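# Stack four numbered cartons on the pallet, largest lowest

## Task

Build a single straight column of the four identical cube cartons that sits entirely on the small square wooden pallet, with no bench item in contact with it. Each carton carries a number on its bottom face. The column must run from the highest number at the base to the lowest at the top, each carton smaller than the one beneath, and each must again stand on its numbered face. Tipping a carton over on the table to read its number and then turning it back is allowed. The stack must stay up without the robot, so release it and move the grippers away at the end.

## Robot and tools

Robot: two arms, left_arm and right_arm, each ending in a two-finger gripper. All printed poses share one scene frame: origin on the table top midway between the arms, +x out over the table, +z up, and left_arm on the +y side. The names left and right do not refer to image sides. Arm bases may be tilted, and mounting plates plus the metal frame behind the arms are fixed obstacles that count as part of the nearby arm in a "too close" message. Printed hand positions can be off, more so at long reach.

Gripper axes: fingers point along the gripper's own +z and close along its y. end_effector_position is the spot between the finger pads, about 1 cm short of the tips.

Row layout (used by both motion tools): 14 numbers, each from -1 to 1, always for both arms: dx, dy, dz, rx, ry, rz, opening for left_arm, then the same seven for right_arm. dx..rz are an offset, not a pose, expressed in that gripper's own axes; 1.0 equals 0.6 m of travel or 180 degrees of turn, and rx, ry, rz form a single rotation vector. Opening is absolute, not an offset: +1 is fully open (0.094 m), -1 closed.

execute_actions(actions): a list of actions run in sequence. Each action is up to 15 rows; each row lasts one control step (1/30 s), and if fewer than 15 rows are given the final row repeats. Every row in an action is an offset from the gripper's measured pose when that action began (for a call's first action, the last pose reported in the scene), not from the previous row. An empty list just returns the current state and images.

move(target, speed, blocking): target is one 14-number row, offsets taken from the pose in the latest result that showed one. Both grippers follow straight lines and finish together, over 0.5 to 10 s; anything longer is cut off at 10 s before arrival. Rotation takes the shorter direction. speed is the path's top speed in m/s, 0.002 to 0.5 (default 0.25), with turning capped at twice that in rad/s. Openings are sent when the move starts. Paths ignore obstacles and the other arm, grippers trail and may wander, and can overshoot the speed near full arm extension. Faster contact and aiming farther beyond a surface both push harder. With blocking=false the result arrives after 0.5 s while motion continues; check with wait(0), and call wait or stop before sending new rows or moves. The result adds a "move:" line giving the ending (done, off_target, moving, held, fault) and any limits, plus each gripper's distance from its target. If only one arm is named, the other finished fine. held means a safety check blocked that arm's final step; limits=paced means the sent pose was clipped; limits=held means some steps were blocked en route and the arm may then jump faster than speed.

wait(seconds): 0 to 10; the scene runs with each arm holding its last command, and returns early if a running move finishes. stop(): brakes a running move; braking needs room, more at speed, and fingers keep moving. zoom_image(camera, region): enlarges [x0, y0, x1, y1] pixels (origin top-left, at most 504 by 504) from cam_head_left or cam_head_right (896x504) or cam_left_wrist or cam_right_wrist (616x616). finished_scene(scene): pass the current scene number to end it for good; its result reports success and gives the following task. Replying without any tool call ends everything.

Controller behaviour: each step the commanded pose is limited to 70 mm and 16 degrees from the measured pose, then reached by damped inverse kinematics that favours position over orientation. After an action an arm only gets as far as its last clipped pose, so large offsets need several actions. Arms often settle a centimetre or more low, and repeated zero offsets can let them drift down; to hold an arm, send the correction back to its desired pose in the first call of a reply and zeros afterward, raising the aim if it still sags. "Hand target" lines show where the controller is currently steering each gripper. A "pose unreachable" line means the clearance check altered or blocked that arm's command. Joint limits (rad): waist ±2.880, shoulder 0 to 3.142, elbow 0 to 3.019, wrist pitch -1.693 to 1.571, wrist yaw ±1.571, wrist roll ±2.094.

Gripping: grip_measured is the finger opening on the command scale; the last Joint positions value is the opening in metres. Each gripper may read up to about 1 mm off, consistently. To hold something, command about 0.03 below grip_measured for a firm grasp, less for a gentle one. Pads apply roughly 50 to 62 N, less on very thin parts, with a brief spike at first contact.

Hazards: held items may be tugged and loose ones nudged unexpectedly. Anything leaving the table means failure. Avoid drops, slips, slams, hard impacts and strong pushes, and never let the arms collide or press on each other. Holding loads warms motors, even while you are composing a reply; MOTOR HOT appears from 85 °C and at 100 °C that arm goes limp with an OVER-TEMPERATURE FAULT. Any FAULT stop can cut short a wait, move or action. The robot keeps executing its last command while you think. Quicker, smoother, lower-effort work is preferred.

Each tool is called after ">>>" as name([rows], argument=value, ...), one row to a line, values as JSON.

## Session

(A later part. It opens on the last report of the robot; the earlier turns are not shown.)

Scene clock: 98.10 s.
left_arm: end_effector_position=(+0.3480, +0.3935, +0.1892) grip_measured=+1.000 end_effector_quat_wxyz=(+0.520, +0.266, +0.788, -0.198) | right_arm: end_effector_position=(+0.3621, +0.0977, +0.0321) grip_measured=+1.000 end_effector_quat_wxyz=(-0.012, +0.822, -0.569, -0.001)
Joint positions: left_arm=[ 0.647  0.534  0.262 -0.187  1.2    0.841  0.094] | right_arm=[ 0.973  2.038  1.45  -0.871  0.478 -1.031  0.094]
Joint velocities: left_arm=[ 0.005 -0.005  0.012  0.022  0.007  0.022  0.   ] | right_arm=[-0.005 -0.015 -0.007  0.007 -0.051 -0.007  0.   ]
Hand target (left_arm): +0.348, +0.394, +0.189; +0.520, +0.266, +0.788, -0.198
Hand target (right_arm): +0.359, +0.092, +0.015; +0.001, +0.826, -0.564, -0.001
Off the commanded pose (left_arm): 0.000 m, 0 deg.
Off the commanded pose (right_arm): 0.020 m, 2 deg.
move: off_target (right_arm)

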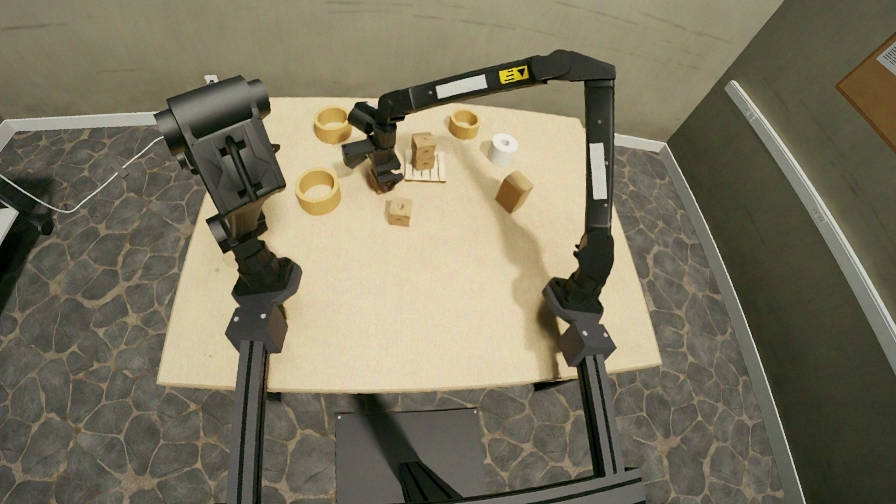

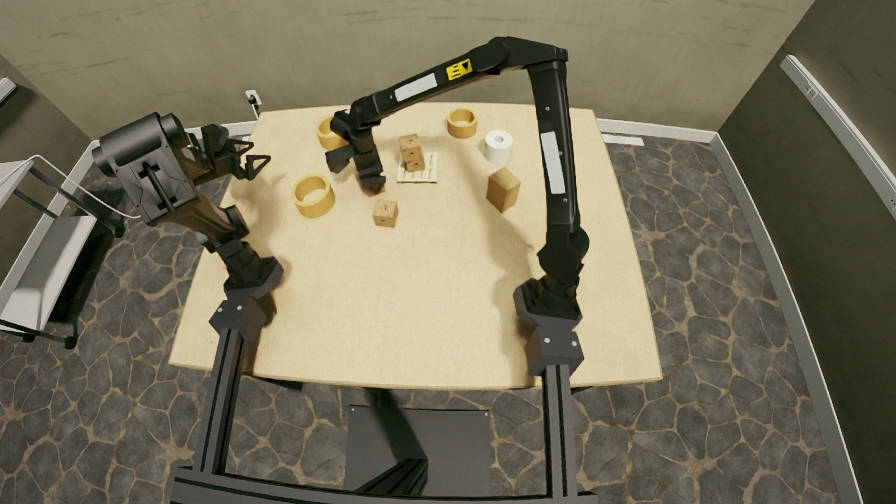

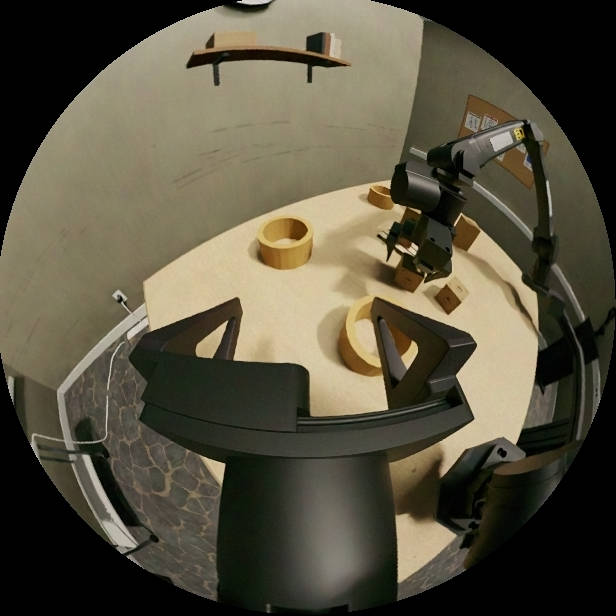

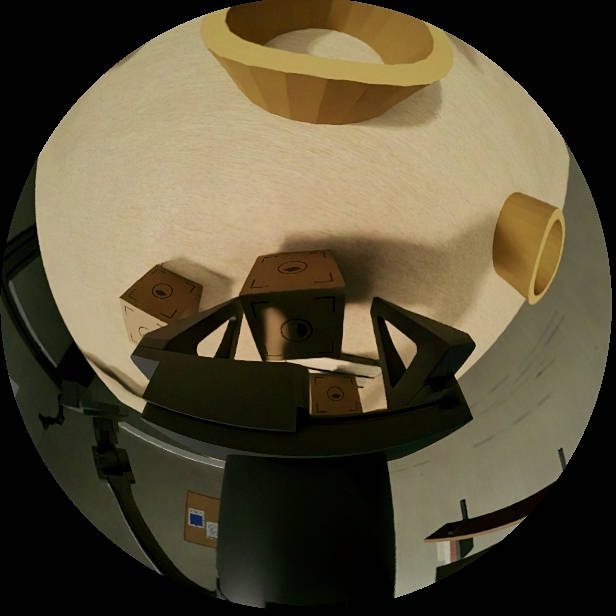

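>>> execute_actions([
  [[0,0,0,0,0,0,1,0,0,0,0,0,0,0.09]],
  [[0,0,0,0,0,0,1,0,0,0,0,0,0,0.09]],
])

>>> move(target=[0,0,0,0,0,0,1,0,0,-0.27,0,0,0,0.09])

>>> move(target=[0,0,0,0,0,0,1,0.225,-0.1,0,0,0,0.045,0.09], speed=0.2)

Scene clock: 99.43 s.
left_arm: end_effector_position=(+0.3480, +0.3935, +0.1892) grip_measured=+1.000 end_effector_quat_wxyz=(+0.520, +0.266, +0.788, -0.198) | right_arm: end_effector_position=(+0.3621, +0.0977, +0.0321) grip_measured=+0.129 end_effector_quat_wxyz=(-0.012, +0.822, -0.569, -0.001)
Joint positions: left_arm=[ 0.647  0.534  0.262 -0.187  1.2    0.841  0.094] | right_arm=[ 0.973  2.038  1.45  -0.871  0.478 -1.032  0.053]
Joint velocities: left_arm=[-0.005 -0.005  0.017 -0.002 -0.051 -0.007  0.   ] | right_arm=[-0.005 -0.005 -0.022 -0.012 -0.007 -0.022 -0.   ]
Hand target (left_arm): +0.348, +0.394, +0.189; +0.520, +0.266, +0.788, -0.198
Hand target (right_arm): +0.362, +0.098, +0.032; -0.012, +0.822, -0.569, -0.001
Off the commanded pose (left_arm): 0.000 m, 0 deg.
Off the commanded pose (right_arm): 0.000 m, 0 deg.

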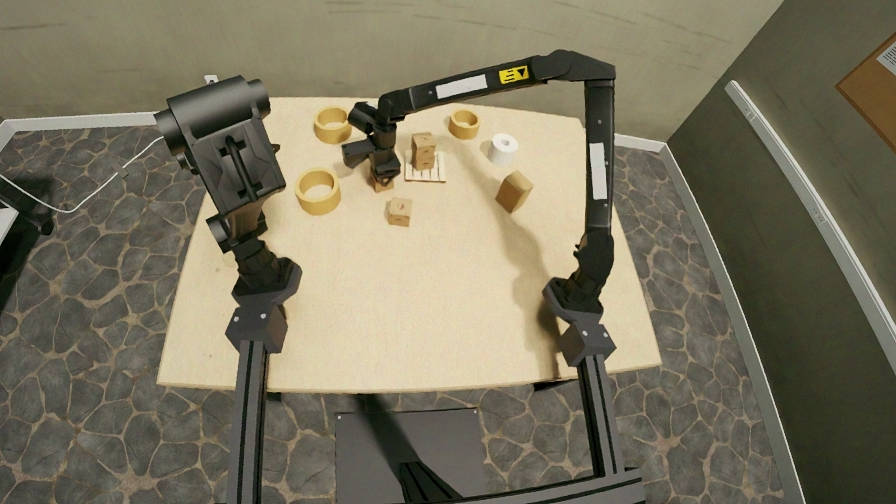

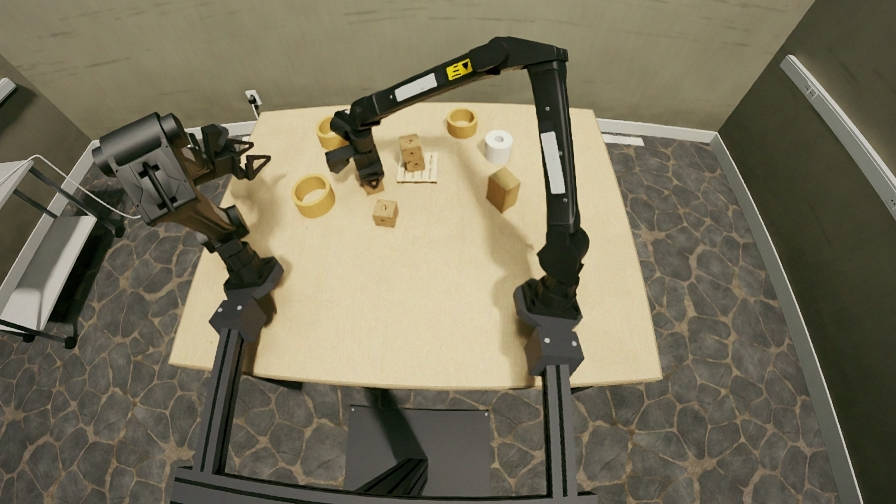

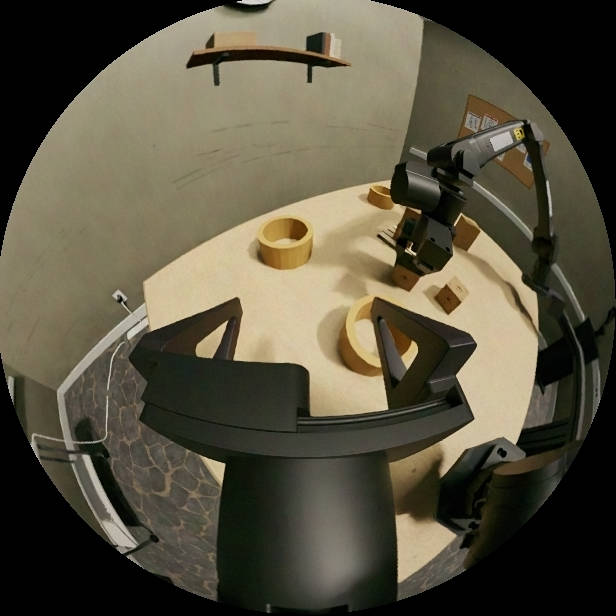

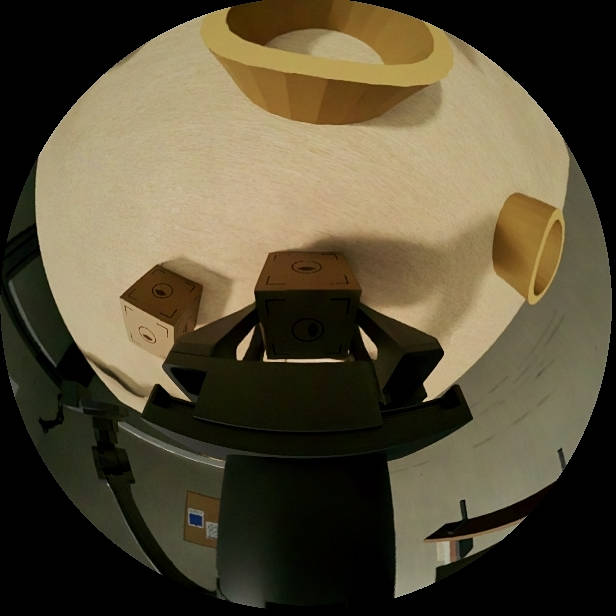

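Scene clock: 100.53 s.
left_arm: end_effector_position=(+0.3480, +0.3935, +0.1892) grip_measured=+1.000 end_effector_quat_wxyz=(+0.520, +0.266, +0.788, -0.198) | right_arm: end_effector_position=(+0.3474, +0.0863, +0.1781) grip_measured=+0.129 end_effector_quat_wxyz=(+0.005, +0.830, -0.557, +0.001)
Joint positions: left_arm=[ 0.647  0.534  0.262 -0.187  1.2    0.841  0.094] | right_arm=[ 1.103  1.869  1.548 -1.245  0.488 -0.896  0.053]
Joint velocities: left_arm=[ 0.005  0.005  0.007  0.002  0.066 -0.11   0.   ] | right_arm=[-0.005 -0.005 -0.012  0.002 -0.007  0.007  0.   ]
Hand target (left_arm): +0.348, +0.394, +0.189; +0.520, +0.266, +0.788, -0.198
Hand target (right_arm): +0.357, +0.094, +0.193; -0.011, +0.823, -0.569, +0.000
Off the commanded pose (left_arm): 0.000 m, 0 deg.
Off the commanded pose (right_arm): 0.022 m, 3 deg.
move: off_target (right_arm)

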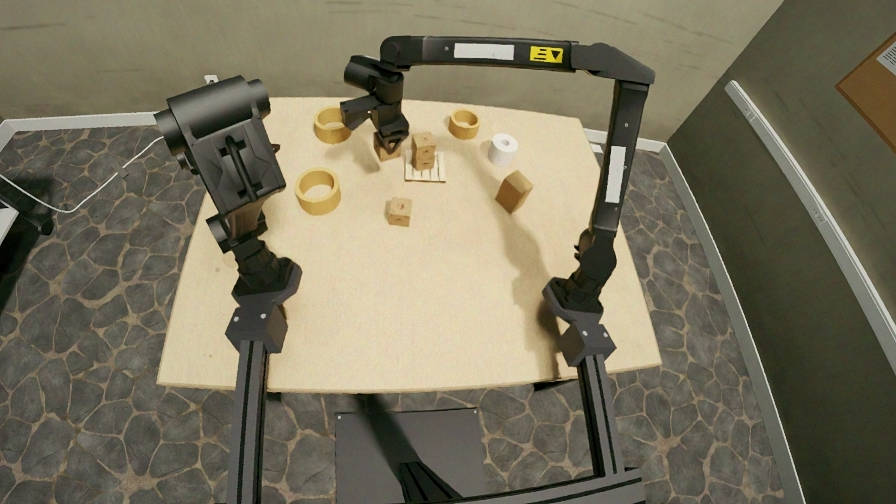

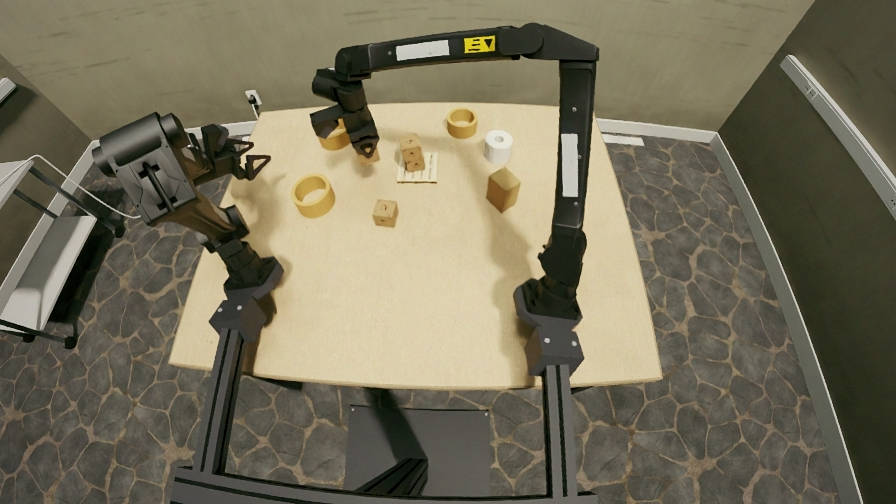

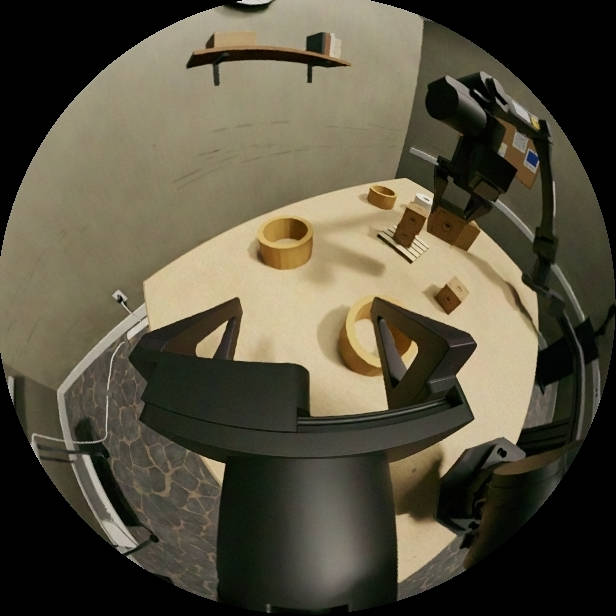

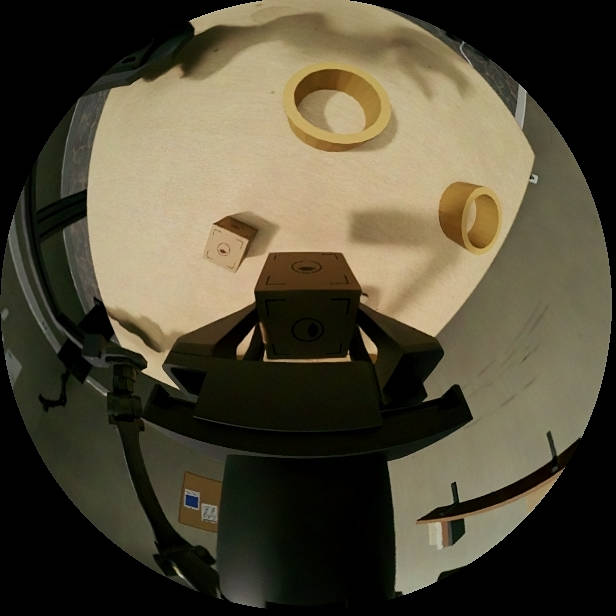

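Scene clock: 101.67 s.
left_arm: end_effector_position=(+0.3480, +0.3935, +0.1892) grip_measured=+1.000 end_effector_quat_wxyz=(+0.520, +0.266, +0.788, -0.198) | right_arm: end_effector_position=(+0.4432, -0.0134, +0.1683) grip_measured=+0.129 end_effector_quat_wxyz=(+0.016, +0.789, -0.614, -0.001)
Joint positions: left_arm=[ 0.647  0.534  0.262 -0.187  1.2    0.841  0.094] | right_arm=[ 0.872  1.756  1.53  -1.245  0.47  -1.003  0.053]
Joint velocities: left_arm=[ 0.015  0.005  0.007 -0.002 -0.007 -0.051  0.   ] | right_arm=[ 0.005 -0.005 -0.012 -0.002 -0.022 -0.081  0.001]
Hand target (left_arm): +0.348, +0.394, +0.189; +0.520, +0.266, +0.788, -0.198
Hand target (right_arm): +0.452, -0.015, +0.181; +0.003, +0.789, -0.614, -0.001
Off the commanded pose (left_arm): 0.000 m, 0 deg.
Off the commanded pose (right_arm): 0.015 m, 1 deg.
move: off_target (right_arm)

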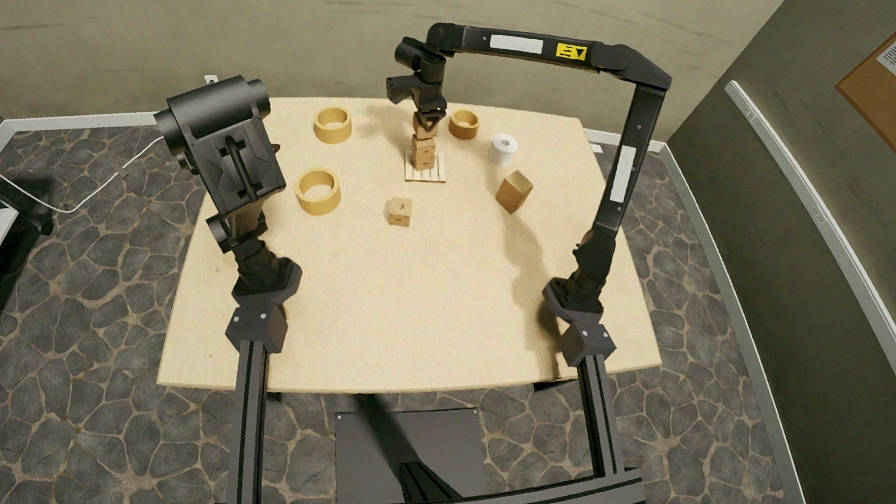

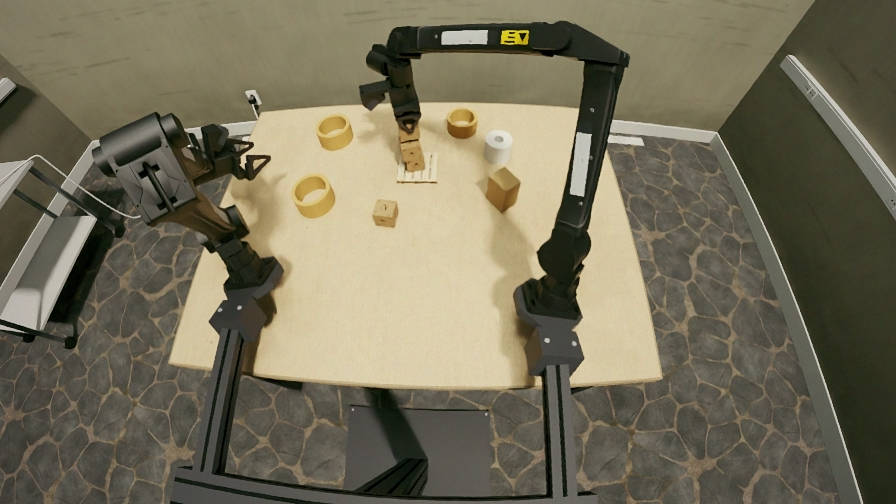

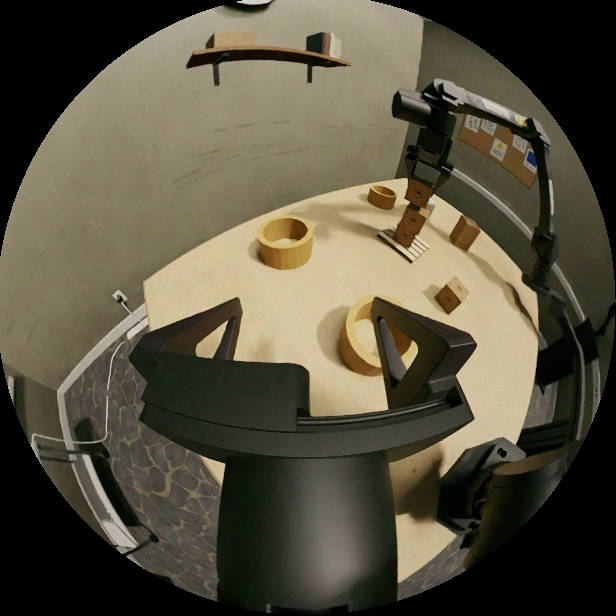

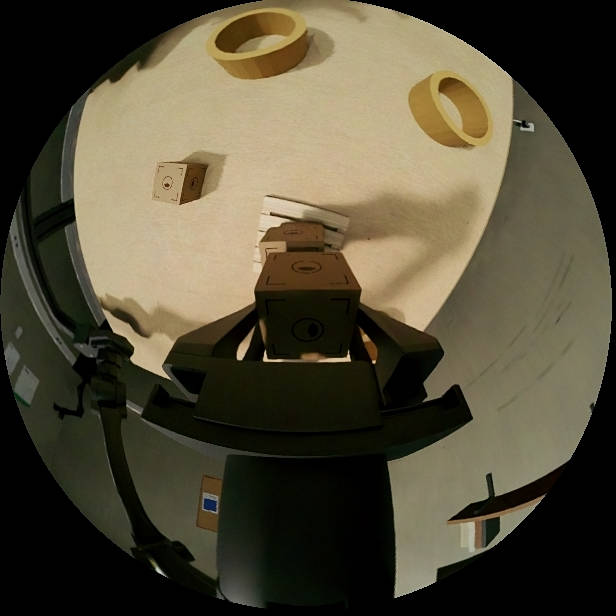

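>>> move(target=[0,0,0,0,0,0,1,0,0.025,0.02,0.008,-0.006,0,0.09], speed=0.04)

>>> zoom_image(camera="cam_left_wrist", region=[360,140,480,260])

>>> zoom_image(camera="cam_head_left", region=[370,90,490,190])

Scene clock: 102.60 s.
left_arm: end_effector_position=(+0.3480, +0.3935, +0.1892) grip_measured=+1.000 end_effector_quat_wxyz=(+0.520, +0.266, +0.788, -0.198) | right_arm: end_effector_position=(+0.4297, -0.0144, +0.1520) grip_measured=+0.129 end_effector_quat_wxyz=(+0.005, +0.787, -0.618, -0.001)
Joint positions: left_arm=[ 0.647  0.534  0.262 -0.187  1.2    0.841  0.094] | right_arm=[ 0.873  1.737  1.449 -1.159  0.469 -1.005  0.053]
Joint velocities: left_arm=[-0.015 -0.005 -0.002 -0.012 -0.007 -0.022  0.   ] | right_arm=[ 0.005 -0.015 -0.002  0.007 -0.081 -0.066  0.   ]
Hand target (left_arm): +0.348, +0.394, +0.189; +0.520, +0.266, +0.788, -0.198
Hand target (right_arm): +0.428, -0.017, +0.156; +0.001, +0.789, -0.614, -0.001
Off the commanded pose (left_arm): 0.000 m, 0 deg.
Off the commanded pose (right_arm): 0.006 m, 1 deg.
move: done

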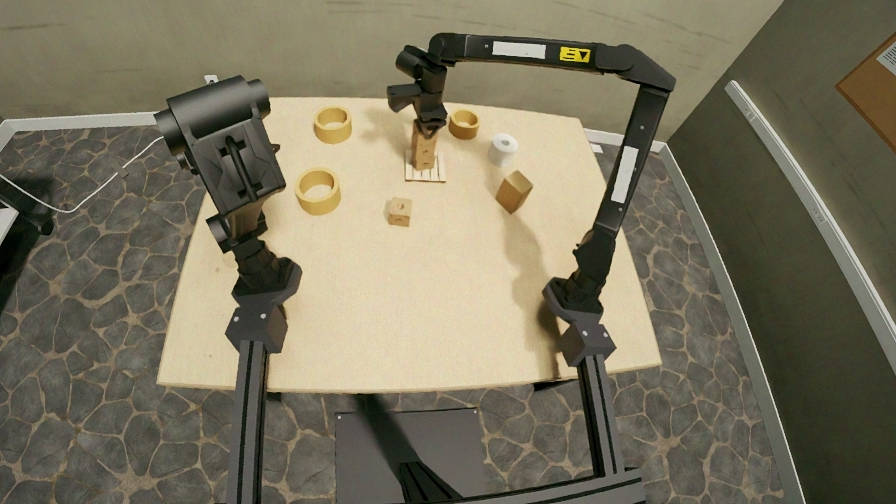

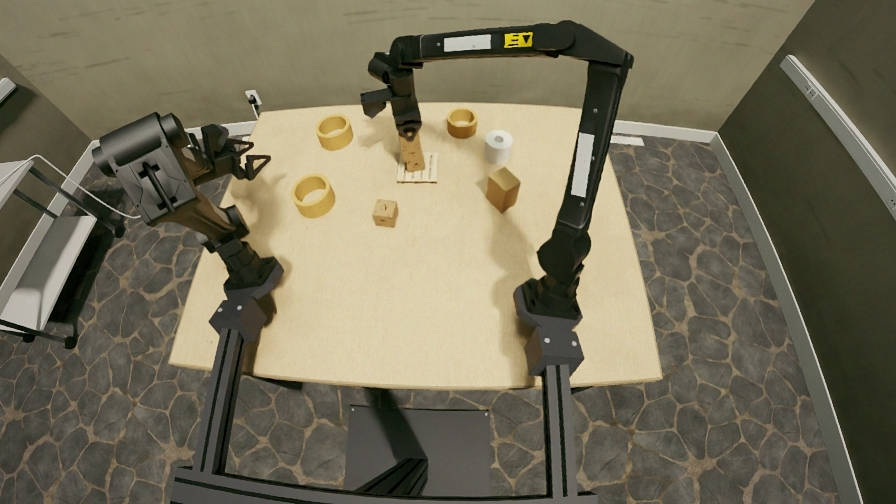

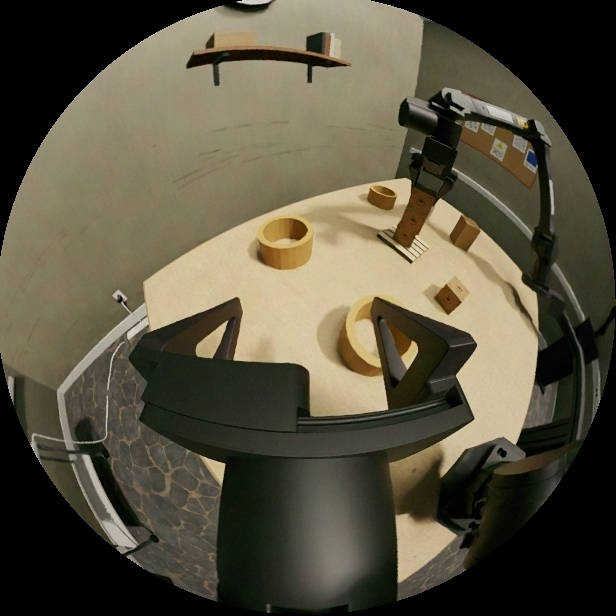

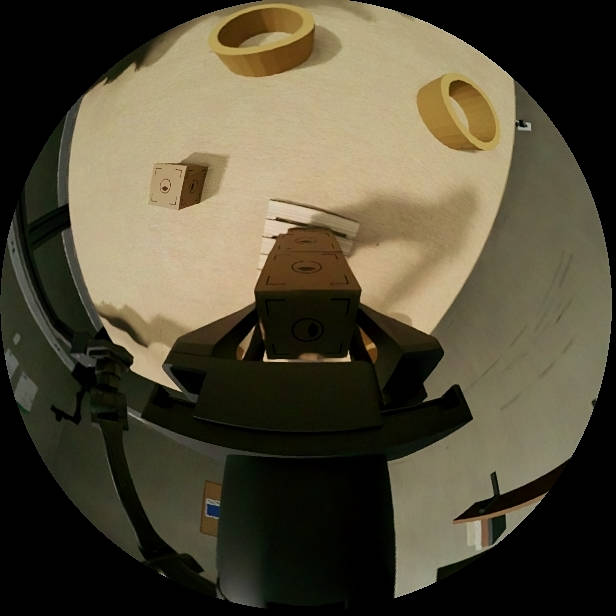

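Region (360, 140, 480, 260) of cam_left_wrist's 616x616 image, scaled by 4.200, with more detail than that image has.

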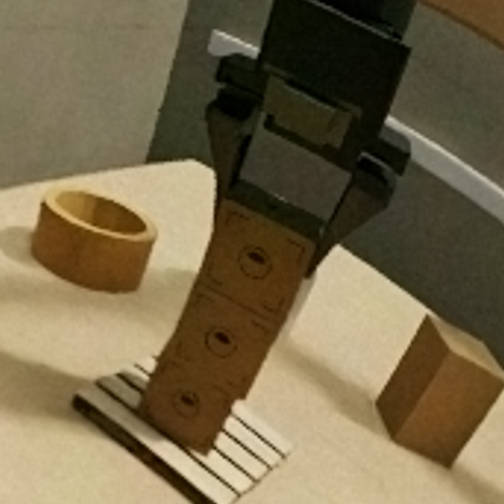

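Region (370, 90, 490, 190) of cam_head_left's 896x504 image, scaled by 4.200, with more detail than that image has.

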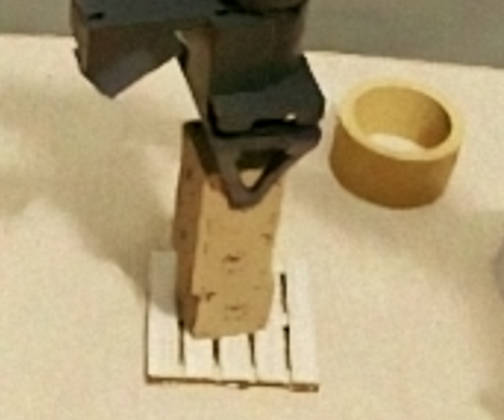

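>>> execute_actions([
  [[0,0,0,0,0,0,1,0,0,0,0,0,0,1]],
  [[0,0,0,0,0,0,1,0,0,0,0,0,0,1]],
  [[0,0,0,0,0,0,1,-0.01,-0.02,-0.11,0,0,0,1]],
  [[0,0,0,0,0,0,1,0,0,0,0,0,0,1]],
])

>>> move(target=[0,0,0,0,0,0,1,-0.16,0.265,0,0,0,0.12,1])

>>> move(target=[0,0,0,0,0,0,1,0,0,0.17,0,0,0,1], speed=0.2)

Scene clock: 104.87 s.
left_arm: end_effector_position=(+0.3480, +0.3935, +0.1892) grip_measured=+1.000 end_effector_quat_wxyz=(+0.520, +0.266, +0.788, -0.198) | right_arm: end_effector_position=(+0.4273, -0.0088, +0.2023) grip_measured=+1.000 end_effector_quat_wxyz=(+0.022, +0.796, -0.605, -0.002)
Joint positions: left_arm=[ 0.647  0.534  0.262 -0.187  1.2    0.841  0.094] | right_arm=[ 0.926  1.731  1.557 -1.338  0.474 -0.959  0.094]
Joint velocities: left_arm=[-0.005 -0.005  0.002 -0.007  0.095  0.051  0.   ] | right_arm=[ 0.005 -0.005 -0.002  0.007 -0.022  0.037  0.   ]
Hand target (left_arm): +0.348, +0.394, +0.189; +0.520, +0.266, +0.788, -0.198
Hand target (right_arm): +0.427, -0.009, +0.202; +0.022, +0.796, -0.605, -0.002
Off the commanded pose (left_arm): 0.000 m, 0 deg.
Off the commanded pose (right_arm): 0.000 m, 0 deg.

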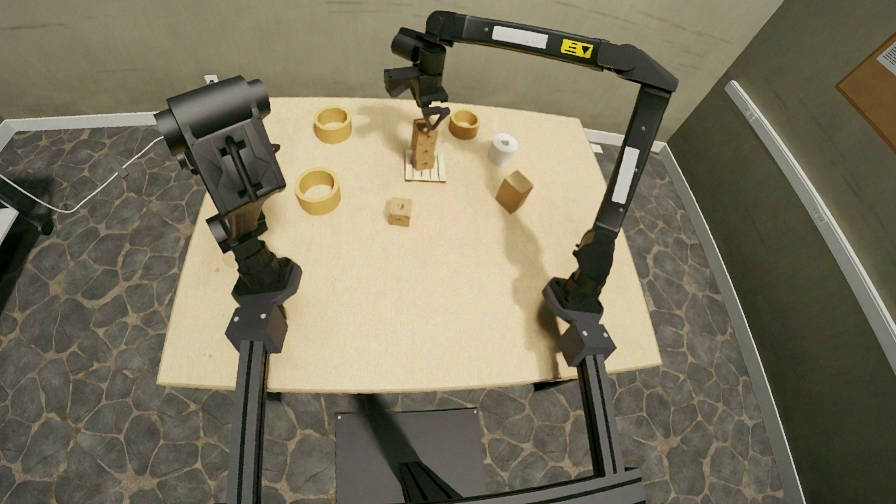

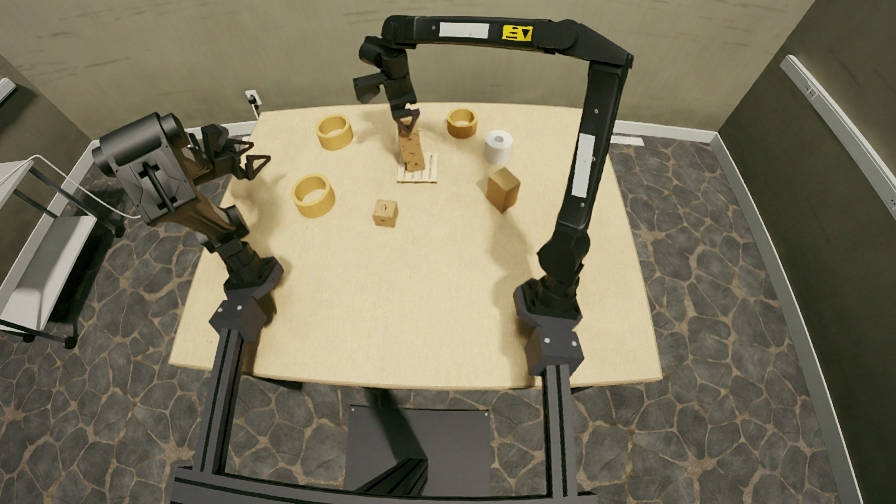

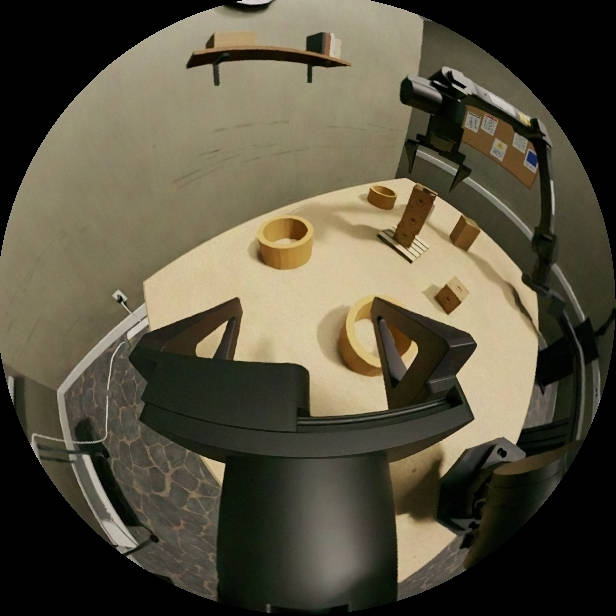

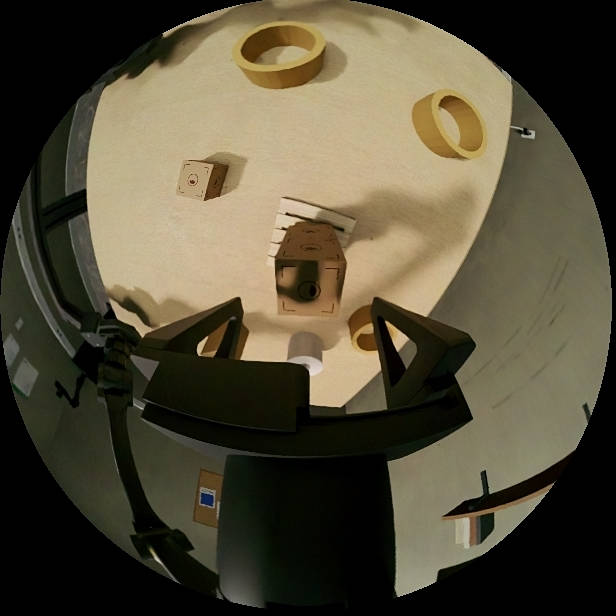

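Scene clock: 106.30 s.
left_arm: end_effector_position=(+0.3480, +0.3935, +0.1892) grip_measured=+1.000 end_effector_quat_wxyz=(+0.520, +0.266, +0.788, -0.198) | right_arm: end_effector_position=(+0.2476, +0.0418, +0.2002) grip_measured=+1.000 end_effector_quat_wxyz=(+0.029, +0.677, -0.736, +0.006)
Joint positions: left_arm=[ 0.647  0.534  0.262 -0.187  1.2    0.841  0.094] | right_arm=[ 1.24   1.722  1.302 -1.271  0.469 -0.244  0.094]
Joint velocities: left_arm=[ 0.005 -0.015 -0.007  0.002  0.022 -0.037  0.   ] | right_arm=[ 0.005 -0.015 -0.007 -0.027 -0.007  0.007  0.   ]
Hand target (left_arm): +0.348, +0.394, +0.189; +0.520, +0.266, +0.788, -0.198
Hand target (right_arm): +0.250, +0.041, +0.202; +0.024, +0.668, -0.744, +0.005
Off the commanded pose (left_arm): 0.000 m, 0 deg.
Off the commanded pose (right_arm): 0.006 m, 2 deg.
move: done

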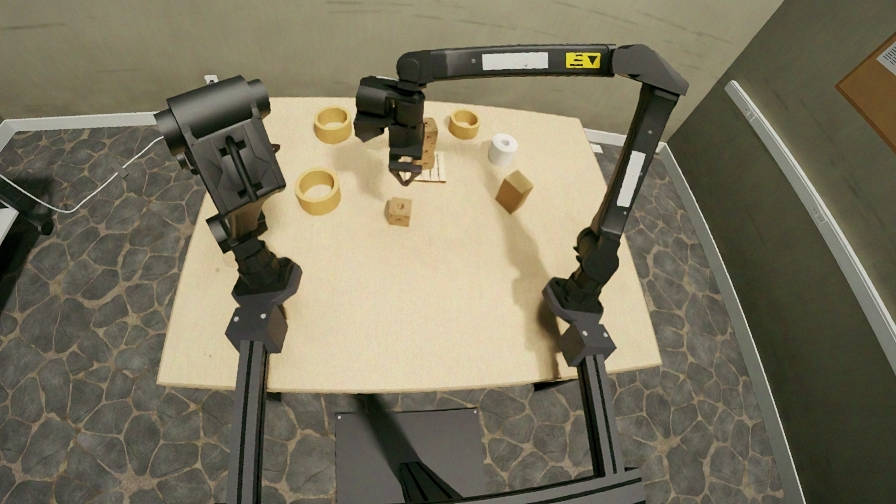

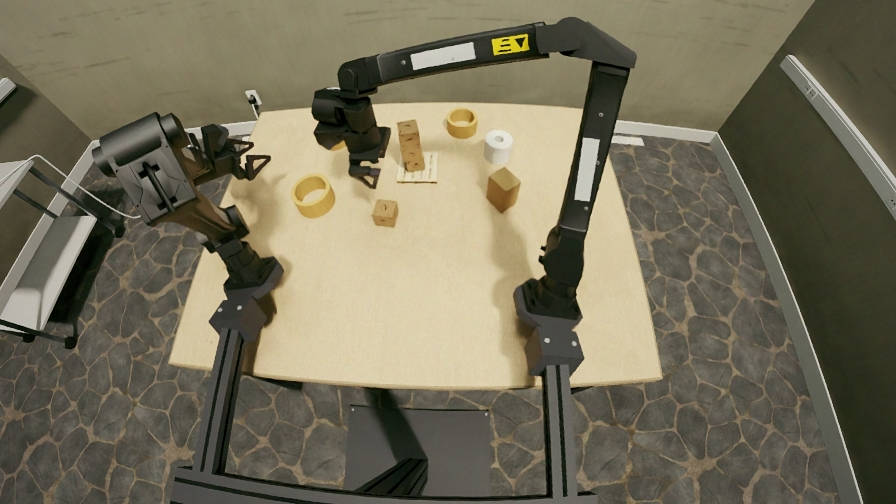

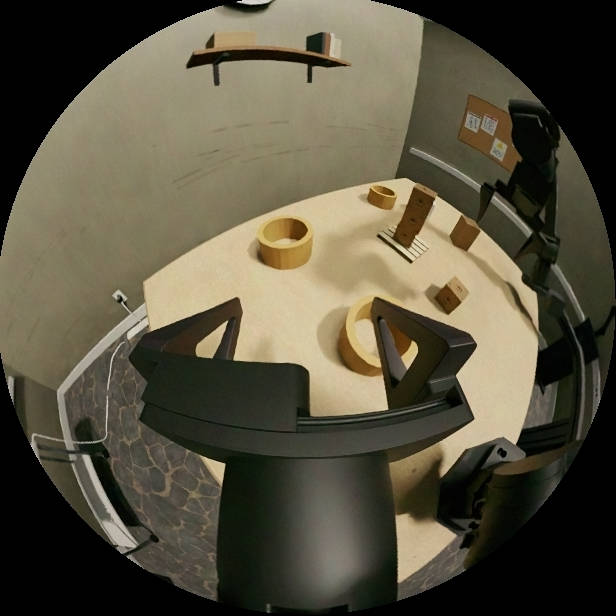

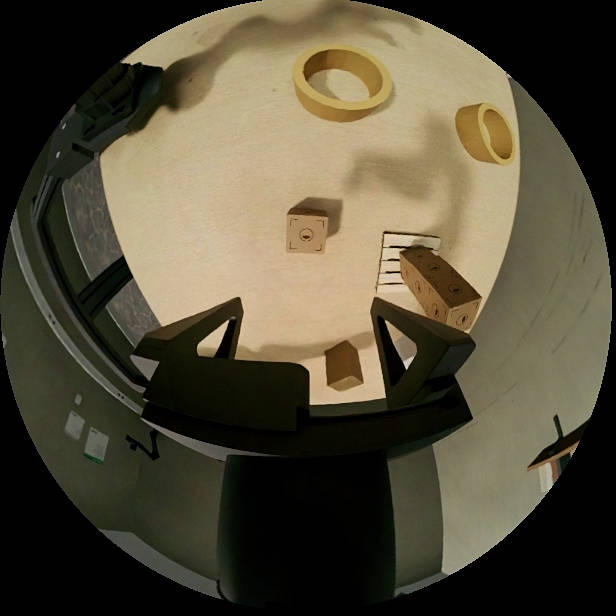

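Scene clock: 107.23 s.
left_arm: end_effector_position=(+0.3480, +0.3935, +0.1892) grip_measured=+1.000 end_effector_quat_wxyz=(+0.520, +0.266, +0.788, -0.198) | right_arm: end_effector_position=(+0.2453, +0.0391, +0.1069) grip_measured=+1.000 end_effector_quat_wxyz=(+0.023, +0.672, -0.740, +0.003)
Joint positions: left_arm=[ 0.647  0.534  0.262 -0.187  1.2    0.841  0.094] | right_arm=[ 1.151  1.802  1.166 -0.996  0.475 -0.339  0.094]
Joint velocities: left_arm=[ 0.005 -0.015  0.007 -0.012 -0.007 -0.007  0.   ] | right_arm=[-0.015 -0.005  0.017 -0.002 -0.022 -0.007  0.   ]
Hand target (left_arm): +0.348, +0.394, +0.189; +0.520, +0.266, +0.788, -0.198
Hand target (right_arm): +0.246, +0.037, +0.099; -0.028, -0.677, +0.736, -0.005
Off the commanded pose (left_arm): 0.000 m, 0 deg.
Off the commanded pose (right_arm): 0.009 m, 1 deg.
move: done

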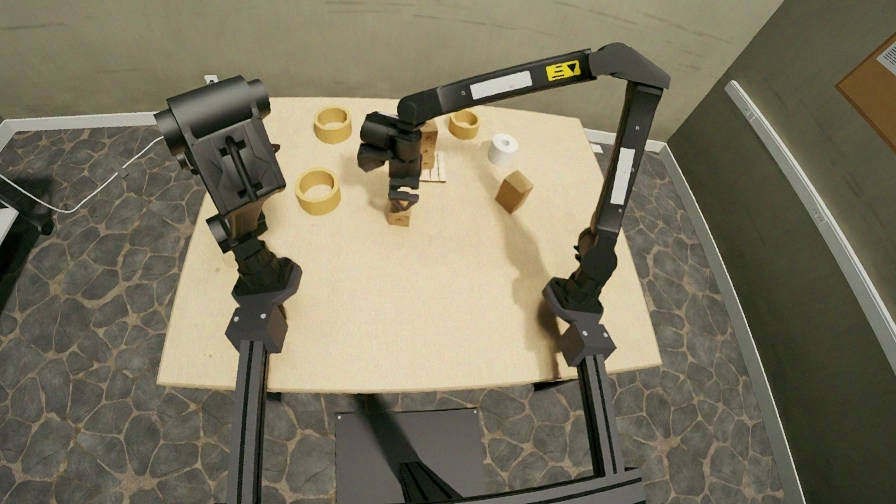

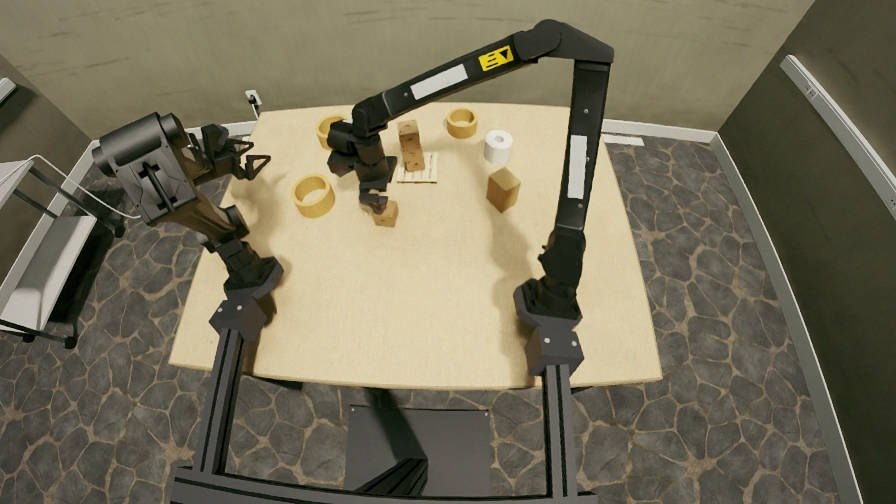

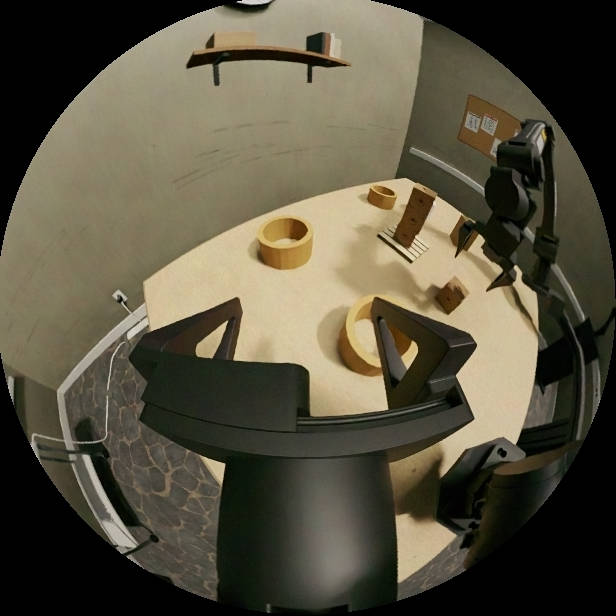

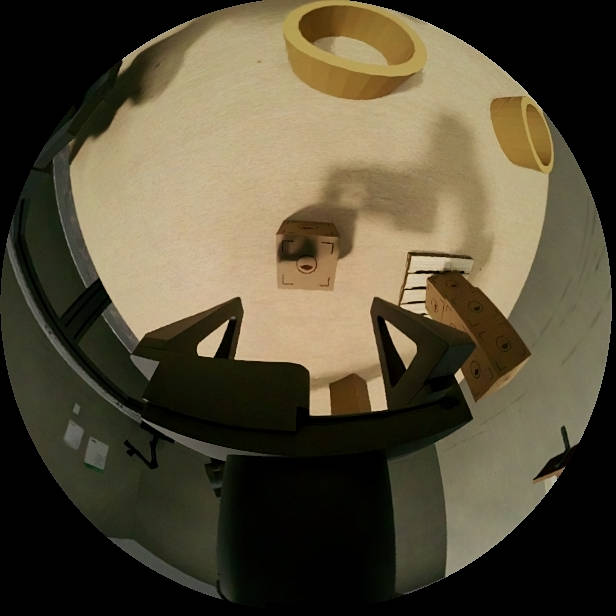

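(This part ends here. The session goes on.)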